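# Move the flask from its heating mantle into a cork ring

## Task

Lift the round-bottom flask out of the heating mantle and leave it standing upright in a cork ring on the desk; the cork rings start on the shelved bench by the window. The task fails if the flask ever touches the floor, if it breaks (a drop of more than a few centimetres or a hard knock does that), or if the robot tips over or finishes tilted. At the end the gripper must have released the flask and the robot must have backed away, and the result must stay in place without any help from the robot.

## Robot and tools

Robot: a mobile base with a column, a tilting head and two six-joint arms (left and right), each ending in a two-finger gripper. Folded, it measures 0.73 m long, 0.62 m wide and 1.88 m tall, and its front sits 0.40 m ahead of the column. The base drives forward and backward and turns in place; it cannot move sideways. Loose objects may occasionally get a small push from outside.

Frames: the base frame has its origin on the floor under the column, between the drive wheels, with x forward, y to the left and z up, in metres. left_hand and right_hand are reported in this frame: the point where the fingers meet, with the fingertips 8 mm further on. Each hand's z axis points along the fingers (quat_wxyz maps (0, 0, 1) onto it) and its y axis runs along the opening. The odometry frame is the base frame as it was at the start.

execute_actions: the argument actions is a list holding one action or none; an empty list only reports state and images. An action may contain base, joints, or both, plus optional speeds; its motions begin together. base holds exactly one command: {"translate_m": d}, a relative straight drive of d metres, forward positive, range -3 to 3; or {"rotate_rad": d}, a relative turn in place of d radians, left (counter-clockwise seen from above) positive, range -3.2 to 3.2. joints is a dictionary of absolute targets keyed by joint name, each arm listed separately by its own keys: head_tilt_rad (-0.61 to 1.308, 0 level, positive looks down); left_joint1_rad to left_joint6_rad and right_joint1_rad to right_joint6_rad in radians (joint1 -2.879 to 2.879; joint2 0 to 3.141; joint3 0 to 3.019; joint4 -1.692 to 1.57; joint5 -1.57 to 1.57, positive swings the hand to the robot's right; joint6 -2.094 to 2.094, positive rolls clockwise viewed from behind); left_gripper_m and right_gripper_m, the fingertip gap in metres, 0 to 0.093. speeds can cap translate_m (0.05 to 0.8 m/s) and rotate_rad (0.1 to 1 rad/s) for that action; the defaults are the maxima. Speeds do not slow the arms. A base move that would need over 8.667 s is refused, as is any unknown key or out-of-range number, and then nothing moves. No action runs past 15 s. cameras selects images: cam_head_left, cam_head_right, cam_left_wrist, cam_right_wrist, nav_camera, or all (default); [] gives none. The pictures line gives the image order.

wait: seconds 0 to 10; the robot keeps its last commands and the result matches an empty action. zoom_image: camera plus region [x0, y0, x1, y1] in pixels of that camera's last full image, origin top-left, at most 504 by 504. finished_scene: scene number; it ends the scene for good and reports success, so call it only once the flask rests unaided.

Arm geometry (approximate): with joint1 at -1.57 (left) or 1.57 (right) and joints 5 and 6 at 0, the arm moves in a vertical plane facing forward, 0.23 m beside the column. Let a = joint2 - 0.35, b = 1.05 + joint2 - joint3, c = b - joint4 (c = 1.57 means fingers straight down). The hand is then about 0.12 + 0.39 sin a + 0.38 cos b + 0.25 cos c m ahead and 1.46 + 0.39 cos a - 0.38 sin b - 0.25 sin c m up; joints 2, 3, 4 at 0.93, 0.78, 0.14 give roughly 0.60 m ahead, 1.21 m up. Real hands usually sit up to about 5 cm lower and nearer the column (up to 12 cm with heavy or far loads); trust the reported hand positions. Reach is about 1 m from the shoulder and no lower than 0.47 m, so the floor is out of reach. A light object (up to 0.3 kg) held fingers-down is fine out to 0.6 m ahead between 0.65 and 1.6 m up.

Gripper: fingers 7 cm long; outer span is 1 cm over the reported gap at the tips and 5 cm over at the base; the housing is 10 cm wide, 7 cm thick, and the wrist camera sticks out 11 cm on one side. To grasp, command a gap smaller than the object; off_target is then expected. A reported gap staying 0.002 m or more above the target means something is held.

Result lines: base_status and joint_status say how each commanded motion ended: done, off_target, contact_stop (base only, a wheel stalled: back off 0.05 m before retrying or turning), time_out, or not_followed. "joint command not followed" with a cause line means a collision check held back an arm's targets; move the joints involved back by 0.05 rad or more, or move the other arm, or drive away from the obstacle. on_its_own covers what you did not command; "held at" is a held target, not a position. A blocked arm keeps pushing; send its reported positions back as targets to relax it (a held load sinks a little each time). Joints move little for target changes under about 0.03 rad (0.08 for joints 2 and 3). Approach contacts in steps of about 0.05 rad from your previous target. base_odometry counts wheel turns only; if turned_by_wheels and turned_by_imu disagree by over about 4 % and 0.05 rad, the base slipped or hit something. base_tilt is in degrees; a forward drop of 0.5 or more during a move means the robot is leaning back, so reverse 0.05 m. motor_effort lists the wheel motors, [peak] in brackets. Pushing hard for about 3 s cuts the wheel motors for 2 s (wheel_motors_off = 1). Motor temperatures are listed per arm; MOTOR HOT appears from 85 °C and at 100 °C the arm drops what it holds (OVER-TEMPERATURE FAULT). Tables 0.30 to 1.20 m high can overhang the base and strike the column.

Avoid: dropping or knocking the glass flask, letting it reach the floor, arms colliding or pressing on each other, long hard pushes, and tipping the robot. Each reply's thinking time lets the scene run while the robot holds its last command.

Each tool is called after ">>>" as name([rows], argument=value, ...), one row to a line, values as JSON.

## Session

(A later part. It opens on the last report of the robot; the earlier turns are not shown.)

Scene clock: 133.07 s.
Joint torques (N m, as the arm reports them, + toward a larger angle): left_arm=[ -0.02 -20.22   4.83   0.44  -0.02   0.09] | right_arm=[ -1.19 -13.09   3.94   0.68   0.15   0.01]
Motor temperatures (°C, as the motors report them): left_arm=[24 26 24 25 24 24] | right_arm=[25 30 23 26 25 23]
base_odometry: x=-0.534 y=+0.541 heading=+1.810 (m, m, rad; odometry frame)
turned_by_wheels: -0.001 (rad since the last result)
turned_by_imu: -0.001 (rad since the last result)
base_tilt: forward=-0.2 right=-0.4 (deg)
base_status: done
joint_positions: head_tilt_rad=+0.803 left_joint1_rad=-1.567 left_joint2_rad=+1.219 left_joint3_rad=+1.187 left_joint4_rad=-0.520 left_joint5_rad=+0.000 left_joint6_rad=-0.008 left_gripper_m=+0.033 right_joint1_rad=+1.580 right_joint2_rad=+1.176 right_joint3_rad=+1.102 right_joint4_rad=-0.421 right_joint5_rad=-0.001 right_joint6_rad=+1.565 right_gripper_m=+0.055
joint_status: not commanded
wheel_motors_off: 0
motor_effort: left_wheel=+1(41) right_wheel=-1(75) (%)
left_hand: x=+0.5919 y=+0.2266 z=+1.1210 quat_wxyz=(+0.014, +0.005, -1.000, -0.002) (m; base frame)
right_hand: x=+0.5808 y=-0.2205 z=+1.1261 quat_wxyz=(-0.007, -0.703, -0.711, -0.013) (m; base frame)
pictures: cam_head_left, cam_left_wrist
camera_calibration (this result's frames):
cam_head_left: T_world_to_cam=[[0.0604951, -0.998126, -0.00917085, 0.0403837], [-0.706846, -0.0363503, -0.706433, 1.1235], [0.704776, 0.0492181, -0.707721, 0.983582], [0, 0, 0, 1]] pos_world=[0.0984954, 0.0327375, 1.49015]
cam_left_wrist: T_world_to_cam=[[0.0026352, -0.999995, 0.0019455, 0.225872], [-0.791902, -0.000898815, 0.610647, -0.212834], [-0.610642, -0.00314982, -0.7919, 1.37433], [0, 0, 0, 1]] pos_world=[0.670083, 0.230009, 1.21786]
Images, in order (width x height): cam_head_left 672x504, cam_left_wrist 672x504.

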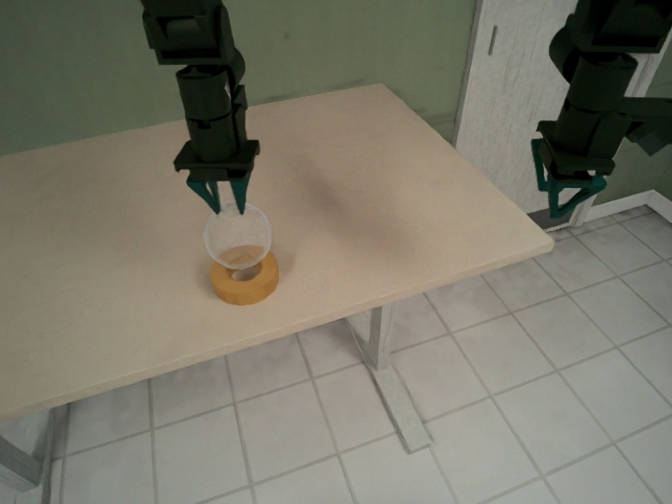

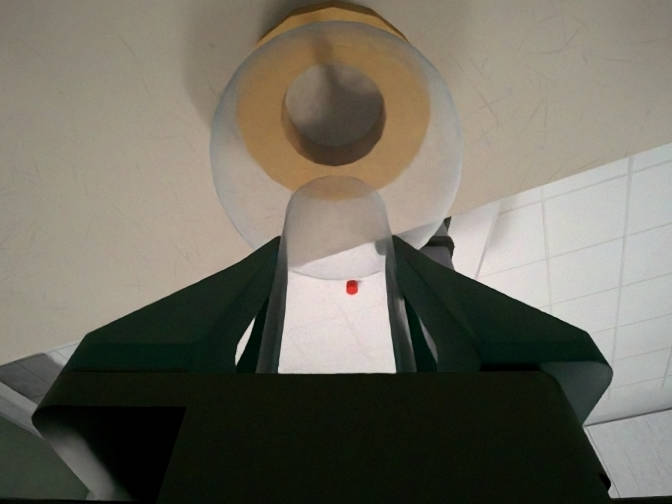

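>>> execute_actions([
  {"joints":{"left_joint2_rad":1.26,"left_joint3_rad":1.225,"left_joint4_rad":-0.475}},
], cameras=["cam_head_left"])

>>> execute_actions([
  {"joints":{"left_joint2_rad":1.31,"left_joint3_rad":1.24,"left_joint4_rad":-0.445}},
], cameras=["cam_head_left","cam_left_wrist"])

Scene clock: 138.87 s.
Joint torques (N m, as the arm reports them, + toward a larger angle): left_arm=[ -0.47 -17.8    5.47   0.51  -0.04   0.07] | right_arm=[ -1.01 -13.39   3.84   0.67   0.15   0.02]
Motor temperatures (°C, as the motors report them): left_arm=[24 26 24 25 24 24] | right_arm=[25 30 23 26 25 23]
base_odometry: x=-0.534 y=+0.541 heading=+1.810 (m, m, rad; odometry frame)
turned_by_wheels: +0.000 (rad since the last result)
turned_by_imu: -0.001 (rad since the last result)
base_tilt: forward=-0.1 right=-0.4 (deg)
base_status: not commanded
joint_positions: head_tilt_rad=+0.803 left_joint1_rad=-1.567 left_joint2_rad=+1.247 left_joint3_rad=+1.202 left_joint4_rad=-0.480 left_joint5_rad=+0.000 left_joint6_rad=-0.008 left_gripper_m=+0.033 right_joint1_rad=+1.580 right_joint2_rad=+1.176 right_joint3_rad=+1.102 right_joint4_rad=-0.421 right_joint5_rad=-0.001 right_joint6_rad=+1.565 right_gripper_m=+0.055
joint_status: all done
wheel_motors_off: 0
motor_effort: left_wheel=+0(2) right_wheel=-1(1) (%)
left_hand: x=+0.6008 y=+0.2267 z=+1.1100 quat_wxyz=(+0.001, +0.005, -1.000, -0.002) (m; base frame)
right_hand: x=+0.5808 y=-0.2205 z=+1.1261 quat_wxyz=(-0.007, -0.703, -0.711, -0.013) (m; base frame)
pictures: cam_head_left
camera_calibration (this result's frames):
cam_head_left: T_world_to_cam=[[0.0604951, -0.998126, -0.00917085, 0.0403836], [-0.706846, -0.0363503, -0.706433, 1.1235], [0.704776, 0.0492181, -0.707721, 0.983582], [0, 0, 0, 1]] pos_world=[0.0984954, 0.0327375, 1.49015]
Images, in order (width x height): cam_head_left 672x504.

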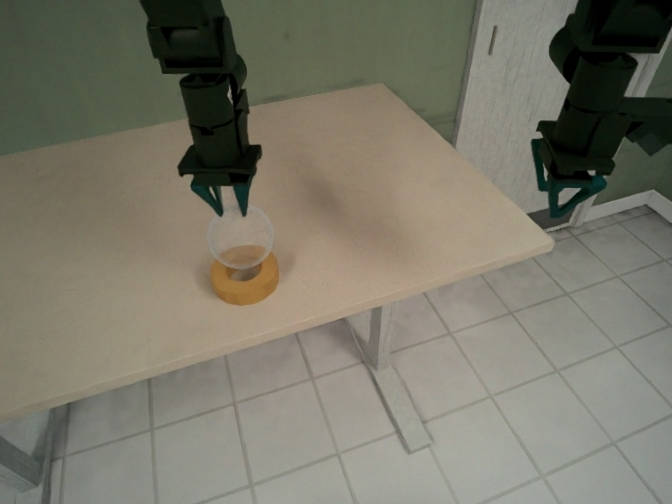

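Scene clock: 139.53 s.
Joint torques (N m, as the arm reports them, + toward a larger angle): left_arm=[  0.04 -15.61   5.56   0.78  -0.03   0.1 ] | right_arm=[ -1.07 -13.17   3.78   0.69   0.15   0.01]
Motor temperatures (°C, as the motors report them): left_arm=[24 26 24 25 24 24] | right_arm=[25 30 23 26 25 23]
base_odometry: x=-0.534 y=+0.541 heading=+1.810 (m, m, rad; odometry frame)
turned_by_wheels: +0.000 (rad since the last result)
turned_by_imu: +0.000 (rad since the last result)
base_tilt: forward=-0.2 right=-0.3 (deg)
base_status: not commanded
joint_positions: head_tilt_rad=+0.803 left_joint1_rad=-1.567 left_joint2_rad=+1.266 left_joint3_rad=+1.217 left_joint4_rad=-0.459 left_joint5_rad=+0.000 left_joint6_rad=-0.008 left_gripper_m=+0.033 right_joint1_rad=+1.580 right_joint2_rad=+1.176 right_joint3_rad=+1.102 right_joint4_rad=-0.421 right_joint5_rad=-0.001 right_joint6_rad=+1.565 right_gripper_m=+0.055
joint_status: all done
wheel_motors_off: 0
motor_effort: left_wheel=+0(1) right_wheel=-1(1) (%)
left_hand: x=+0.6081 y=+0.2267 z=+1.1038 quat_wxyz=(-0.008, +0.005, -1.000, -0.001) (m; base frame)
right_hand: x=+0.5808 y=-0.2205 z=+1.1261 quat_wxyz=(-0.007, -0.703, -0.711, -0.013) (m; base frame)
pictures: cam_head_left, cam_left_wrist
camera_calibration (this result's frames):
cam_head_left: T_world_to_cam=[[0.0604951, -0.998126, -0.00917086, 0.0403837], [-0.706846, -0.0363503, -0.706433, 1.1235], [0.704776, 0.0492181, -0.707721, 0.983582], [0, 0, 0, 1]] pos_world=[0.0984954, 0.0327375, 1.49015]
cam_left_wrist: T_world_to_cam=[[0.00239907, -0.999995, 0.0019692, 0.226072], [-0.817921, -0.000829317, 0.575331, -0.134655], [-0.575326, -0.00299091, -0.817919, 1.37782], [0, 0, 0, 1]] pos_world=[0.682015, 0.23008, 1.20397]
Images, in order (width x height): cam_head_left 672x504, cam_left_wrist 672x504.

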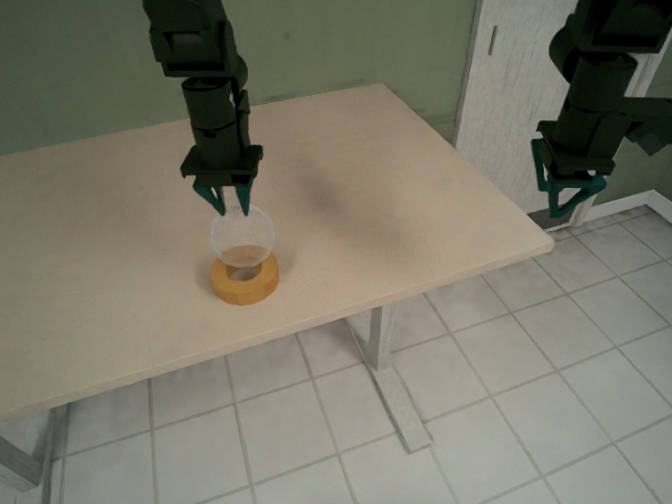

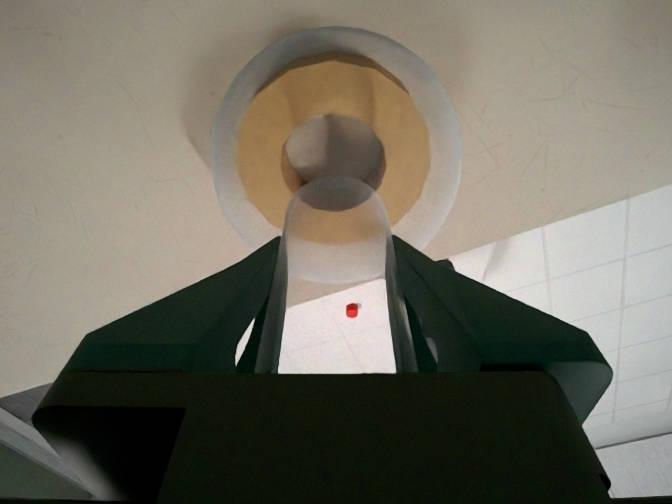

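Resting on the far rim; ease off and back up.

>>> execute_actions([
  {"joints":{"left_joint2_rad":1.21,"left_joint3_rad":1.2,"left_joint4_rad":-0.5}},
], cameras=[])

>>> execute_actions([
  {"base":{"translate_m":-0.022}},
], cameras=["cam_left_wrist"])

>>> execute_actions([
  {"joints":{"left_joint2_rad":1.30,"left_joint3_rad":1.235,"left_joint4_rad":-0.455}},
], cameras=["cam_head_left","cam_left_wrist"])

Scene clock: 144.20 s.
Joint torques (N m, as the arm reports them, + toward a larger angle): left_arm=[ -0.27 -22.2    4.25   0.25  -0.06   0.07] | right_arm=[ -1.15 -13.13   3.83   0.69   0.14   0.02]
Motor temperatures (°C, as the motors report them): left_arm=[24 26 24 25 24 24] | right_arm=[25 30 23 26 25 23]
base_odometry: x=-0.534 y=+0.541 heading=+1.810 (m, m, rad; odometry frame)
turned_by_wheels: +0.000 (rad since the last result)
turned_by_imu: -0.001 (rad since the last result)
base_tilt: forward=-0.2 right=-0.4 (deg)
base_status: not commanded
joint_positions: head_tilt_rad=+0.803 left_joint1_rad=-1.567 left_joint2_rad=+1.249 left_joint3_rad=+1.195 left_joint4_rad=-0.495 left_joint5_rad=+0.000 left_joint6_rad=-0.008 left_gripper_m=+0.033 right_joint1_rad=+1.580 right_joint2_rad=+1.176 right_joint3_rad=+1.102 right_joint4_rad=-0.421 right_joint5_rad=-0.001 right_joint6_rad=+1.565 right_gripper_m=+0.055
joint_status: all done
wheel_motors_off: 0
motor_effort: left_wheel=-1(2) right_wheel=-1(1) (%)
left_hand: x=+0.5925 y=+0.2267 z=+1.1080 quat_wxyz=(+0.013, +0.005, -1.000, -0.002) (m; base frame)
right_hand: x=+0.5808 y=-0.2205 z=+1.1261 quat_wxyz=(-0.007, -0.703, -0.711, -0.013) (m; base frame)
pictures: none
No camera images: the call's "cameras" was empty. Leave "cameras" out to get every camera's image.

Scene clock: 145.37 s.
Joint torques (N m, as the arm reports them, + toward a larger angle): left_arm=[ -0.23 -21.22   4.43   0.27  -0.05   0.11] | right_arm=[ -1.02 -13.28   3.94   0.64   0.16   0.02]
Motor temperatures (°C, as the motors report them): left_arm=[24 26 24 25 24 24] | right_arm=[25 30 23 26 25 23]
base_odometry: x=-0.529 y=+0.520 heading=+1.808 (m, m, rad; odometry frame)
turned_by_wheels: -0.001 (rad since the last result)
turned_by_imu: -0.002 (rad since the last result)
base_tilt: forward=-0.1 right=-0.4 (deg)
base_status: done
joint_positions: head_tilt_rad=+0.803 left_joint1_rad=-1.567 left_joint2_rad=+1.243 left_joint3_rad=+1.190 left_joint4_rad=-0.497 left_joint5_rad=+0.000 left_joint6_rad=-0.008 left_gripper_m=+0.033 right_joint1_rad=+1.580 right_joint2_rad=+1.178 right_joint3_rad=+1.101 right_joint4_rad=-0.421 right_joint5_rad=-0.001 right_joint6_rad=+1.565 right_gripper_m=+0.055
joint_status: not commanded
wheel_motors_off: 0
motor_effort: left_wheel=-2(65) right_wheel=+0(40) (%)
left_hand: x=+0.5910 y=+0.2267 z=+1.1100 quat_wxyz=(+0.014, +0.005, -1.000, -0.002) (m; base frame)
right_hand: x=+0.5794 y=-0.2205 z=+1.1252 quat_wxyz=(-0.006, -0.703, -0.711, -0.012) (m; base frame)
pictures: cam_left_wrist
camera_calibration (this result's frames):
cam_left_wrist: T_world_to_cam=[[0.00262701, -0.999995, 0.0019465, 0.225936], [-0.792833, -0.000896515, 0.609438, -0.204912], [-0.609433, -0.00314425, -0.792831, 1.36533], [0, 0, 0, 1]] pos_world=[0.669024, 0.230044, 1.20692]
Images, in order (width x height): cam_left_wrist 672x504.

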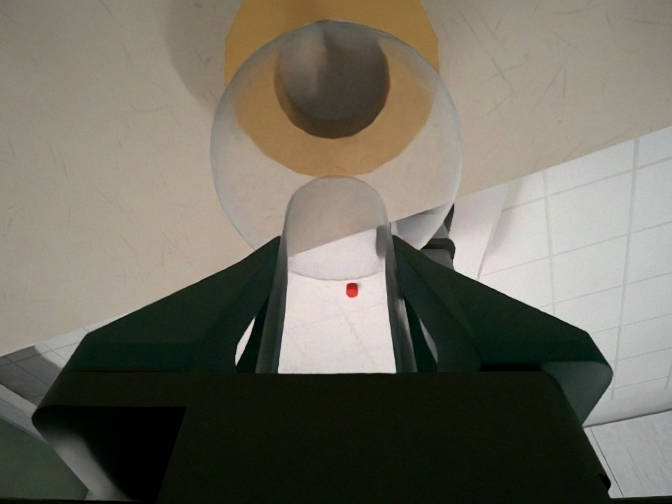

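Scene clock: 146.33 s.
Joint torques (N m, as the arm reports them, + toward a larger angle): left_arm=[  0.45 -17.27   4.84   0.57  -0.05   0.08] | right_arm=[ -1.01 -13.25   3.91   0.73   0.15   0.02]
Motor temperatures (°C, as the motors report them): left_arm=[24 26 24 25 24 24] | right_arm=[25 30 23 26 25 23]
base_odometry: x=-0.529 y=+0.520 heading=+1.808 (m, m, rad; odometry frame)
turned_by_wheels: +0.000 (rad since the last result)
turned_by_imu: +0.000 (rad since the last result)
base_tilt: forward=-0.2 right=-0.4 (deg)
base_status: not commanded
joint_positions: head_tilt_rad=+0.803 left_joint1_rad=-1.567 left_joint2_rad=+1.281 left_joint3_rad=+1.221 left_joint4_rad=-0.458 left_joint5_rad=+0.000 left_joint6_rad=-0.008 left_gripper_m=+0.033 right_joint1_rad=+1.580 right_joint2_rad=+1.178 right_joint3_rad=+1.101 right_joint4_rad=-0.421 right_joint5_rad=-0.001 right_joint6_rad=+1.565 right_gripper_m=+0.055
joint_status: all done
wheel_motors_off: 0
motor_effort: left_wheel=-2(3) right_wheel=+0(1) (%)
left_hand: x=+0.6057 y=+0.2268 z=+1.0973 quat_wxyz=(-0.003, +0.005, -1.000, -0.002) (m; base frame)
right_hand: x=+0.5794 y=-0.2205 z=+1.1252 quat_wxyz=(-0.006, -0.703, -0.711, -0.012) (m; base frame)
pictures: cam_head_left, cam_left_wrist
camera_calibration (this result's frames):
cam_head_left: T_world_to_cam=[[0.0604939, -0.998126, -0.00917921, 0.0403966], [-0.706944, -0.0363503, -0.706335, 1.12336], [0.704678, 0.0492181, -0.707818, 0.983737], [0, 0, 0, 1]] pos_world=[0.0984885, 0.0327375, 1.49014]
cam_left_wrist: T_world_to_cam=[[0.00245265, -0.999996, 0.00158346, 0.226564], [-0.812396, -0.00106921, 0.583105, -0.144714], [-0.583101, -0.00271655, -0.812395, 1.36962], [0, 0, 0, 1]] pos_world=[0.680504, 0.230129, 1.1967]
Images, in order (width x height): cam_head_left 672x504, cam_left_wrist 672x504.

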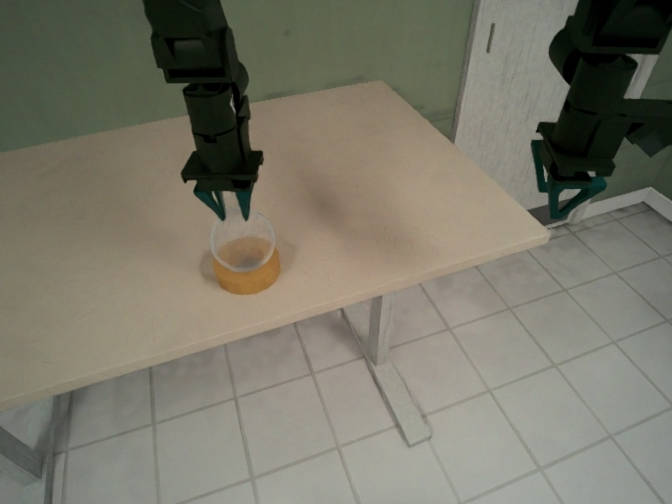

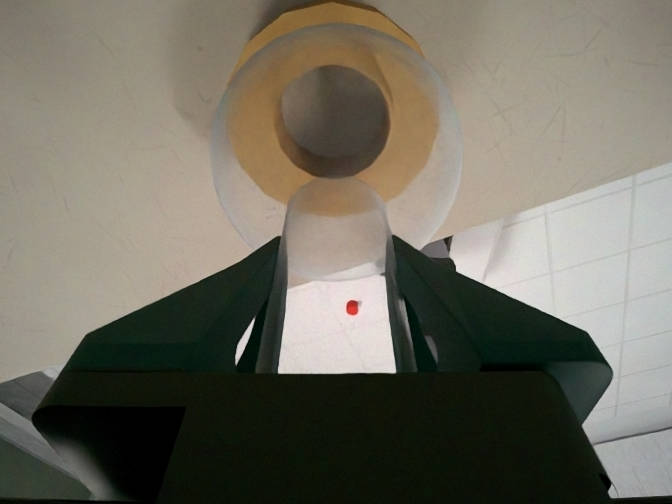

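>>> execute_actions([
  {"joints":{"left_gripper_m":0.093}},
], cameras=[])

>>> execute_actions([
  {"joints":{"left_joint2_rad":1.0,"left_joint3_rad":1.17,"left_joint4_rad":-0.68}},
], cameras=[])

>>> execute_actions([
  {"base":{"translate_m":-0.4}},
], cameras=["cam_head_right"])

Scene clock: 149.83 s.
Joint torques (N m, as the arm reports them, + toward a larger angle): left_arm=[  0.29 -17.82   4.86   0.5   -0.03   0.07] | right_arm=[ -1.1  -13.14   3.96   0.68   0.14   0.01]
Motor temperatures (°C, as the motors report them): left_arm=[24 26 24 25 24 24] | right_arm=[25 30 23 26 25 23]
base_odometry: x=-0.529 y=+0.520 heading=+1.808 (m, m, rad; odometry frame)
turned_by_wheels: +0.000 (rad since the last result)
turned_by_imu: -0.001 (rad since the last result)
base_tilt: forward=-0.2 right=-0.4 (deg)
base_status: not commanded
joint_positions: head_tilt_rad=+0.803 left_joint1_rad=-1.567 left_joint2_rad=+1.281 left_joint3_rad=+1.221 left_joint4_rad=-0.458 left_joint5_rad=+0.000 left_joint6_rad=-0.008 left_gripper_m=+0.093 right_joint1_rad=+1.580 right_joint2_rad=+1.178 right_joint3_rad=+1.101 right_joint4_rad=-0.421 right_joint5_rad=-0.001 right_joint6_rad=+1.565 right_gripper_m=+0.055
joint_status: all done
wheel_motors_off: 0
motor_effort: left_wheel=-1(0) right_wheel=+0(0) (%)
left_hand: x=+0.6057 y=+0.2268 z=+1.0973 quat_wxyz=(-0.003, +0.005, -1.000, -0.002) (m; base frame)
right_hand: x=+0.5794 y=-0.2205 z=+1.1252 quat_wxyz=(-0.006, -0.703, -0.711, -0.012) (m; base frame)
pictures: none
No camera images: the call's "cameras" was empty. Leave "cameras" out to get every camera's image.

Scene clock: 151.00 s.
Joint torques (N m, as the arm reports them, + toward a larger angle): left_arm=[ -0.25 -16.09   5.89   0.36  -0.03   0.06] | right_arm=[ -1.17 -13.29   3.97   0.7    0.15   0.02]
Motor temperatures (°C, as the motors report them): left_arm=[24 26 24 25 24 24] | right_arm=[25 30 23 26 25 23]
base_odometry: x=-0.529 y=+0.520 heading=+1.808 (m, m, rad; odometry frame)
turned_by_wheels: +0.000 (rad since the last result)
turned_by_imu: +0.000 (rad since the last result)
base_tilt: forward=-0.2 right=-0.3 (deg)
base_status: not commanded
joint_positions: head_tilt_rad=+0.803 left_joint1_rad=-1.567 left_joint2_rad=+0.975 left_joint3_rad=+1.163 left_joint4_rad=-0.675 left_joint5_rad=+0.000 left_joint6_rad=-0.008 left_gripper_m=+0.093 right_joint1_rad=+1.580 right_joint2_rad=+1.178 right_joint3_rad=+1.101 right_joint4_rad=-0.421 right_joint5_rad=-0.001 right_joint6_rad=+1.565 right_gripper_m=+0.055
joint_status: all done
wheel_motors_off: 0
motor_effort: left_wheel=-2(2) right_wheel=+0(1) (%)
left_hand: x=+0.6087 y=+0.2264 z=+1.2322 quat_wxyz=(-0.018, +0.005, -1.000, -0.002) (m; base frame)
right_hand: x=+0.5794 y=-0.2205 z=+1.1252 quat_wxyz=(-0.006, -0.703, -0.711, -0.012) (m; base frame)
pictures: none
No camera images: the call's "cameras" was empty. Leave "cameras" out to get every camera's image.

Scene clock: 153.47 s.
Joint torques (N m, as the arm reports them, + toward a larger angle): left_arm=[  0.19 -15.74   6.11   0.36  -0.01   0.09] | right_arm=[ -1.21 -13.28   4.05   0.62   0.14   0.02]
Motor temperatures (°C, as the motors report them): left_arm=[24 26 24 25 24 24] | right_arm=[25 30 23 26 25 23]
base_odometry: x=-0.435 y=+0.131 heading=+1.808 (m, m, rad; odometry frame)
turned_by_wheels: +0.000 (rad since the last result)
turned_by_imu: -0.001 (rad since the last result)
base_tilt: forward=-0.2 right=-0.3 (deg)
base_status: done
joint_positions: head_tilt_rad=+0.803 left_joint1_rad=-1.567 left_joint2_rad=+0.978 left_joint3_rad=+1.162 left_joint4_rad=-0.677 left_joint5_rad=+0.000 left_joint6_rad=-0.008 left_gripper_m=+0.093 right_joint1_rad=+1.580 right_joint2_rad=+1.178 right_joint3_rad=+1.099 right_joint4_rad=-0.421 right_joint5_rad=-0.001 right_joint6_rad=+1.565 right_gripper_m=+0.055
joint_status: not commanded
wheel_motors_off: 0
motor_effort: left_wheel=+0(60) right_wheel=+0(38) (%)
left_hand: x=+0.6067 y=+0.2264 z=+1.2305 quat_wxyz=(-0.015, +0.005, -1.000, -0.002) (m; base frame)
right_hand: x=+0.5782 y=-0.2205 z=+1.1246 quat_wxyz=(-0.005, -0.703, -0.711, -0.011) (m; base frame)
pictures: cam_head_right
camera_calibration (this result's frames):
cam_head_right: T_world_to_cam=[[0.0572864, -0.997856, -0.0316646, -0.00524433], [-0.720802, -0.0193943, -0.692869, 1.1079], [0.690769, 0.0625159, -0.720368, 1.00874], [0, 0, 0, 1]] pos_world=[0.102074, -0.0468082, 1.49412]
Images, in order (width x height): cam_head_right 672x504.

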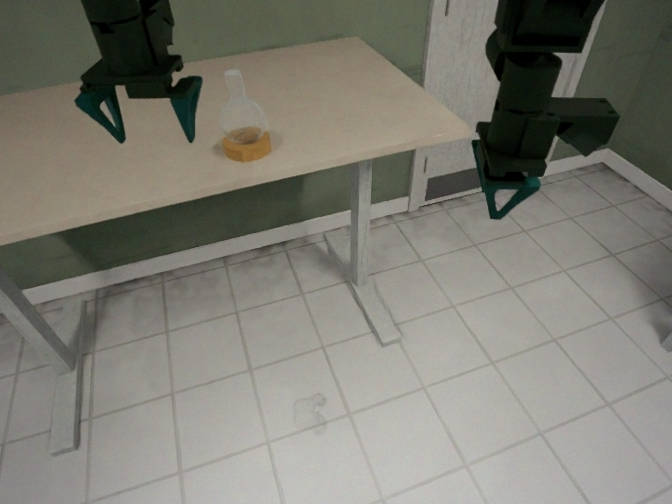

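>>> finished_scene(scene=1)

The scene is finished: the task was done.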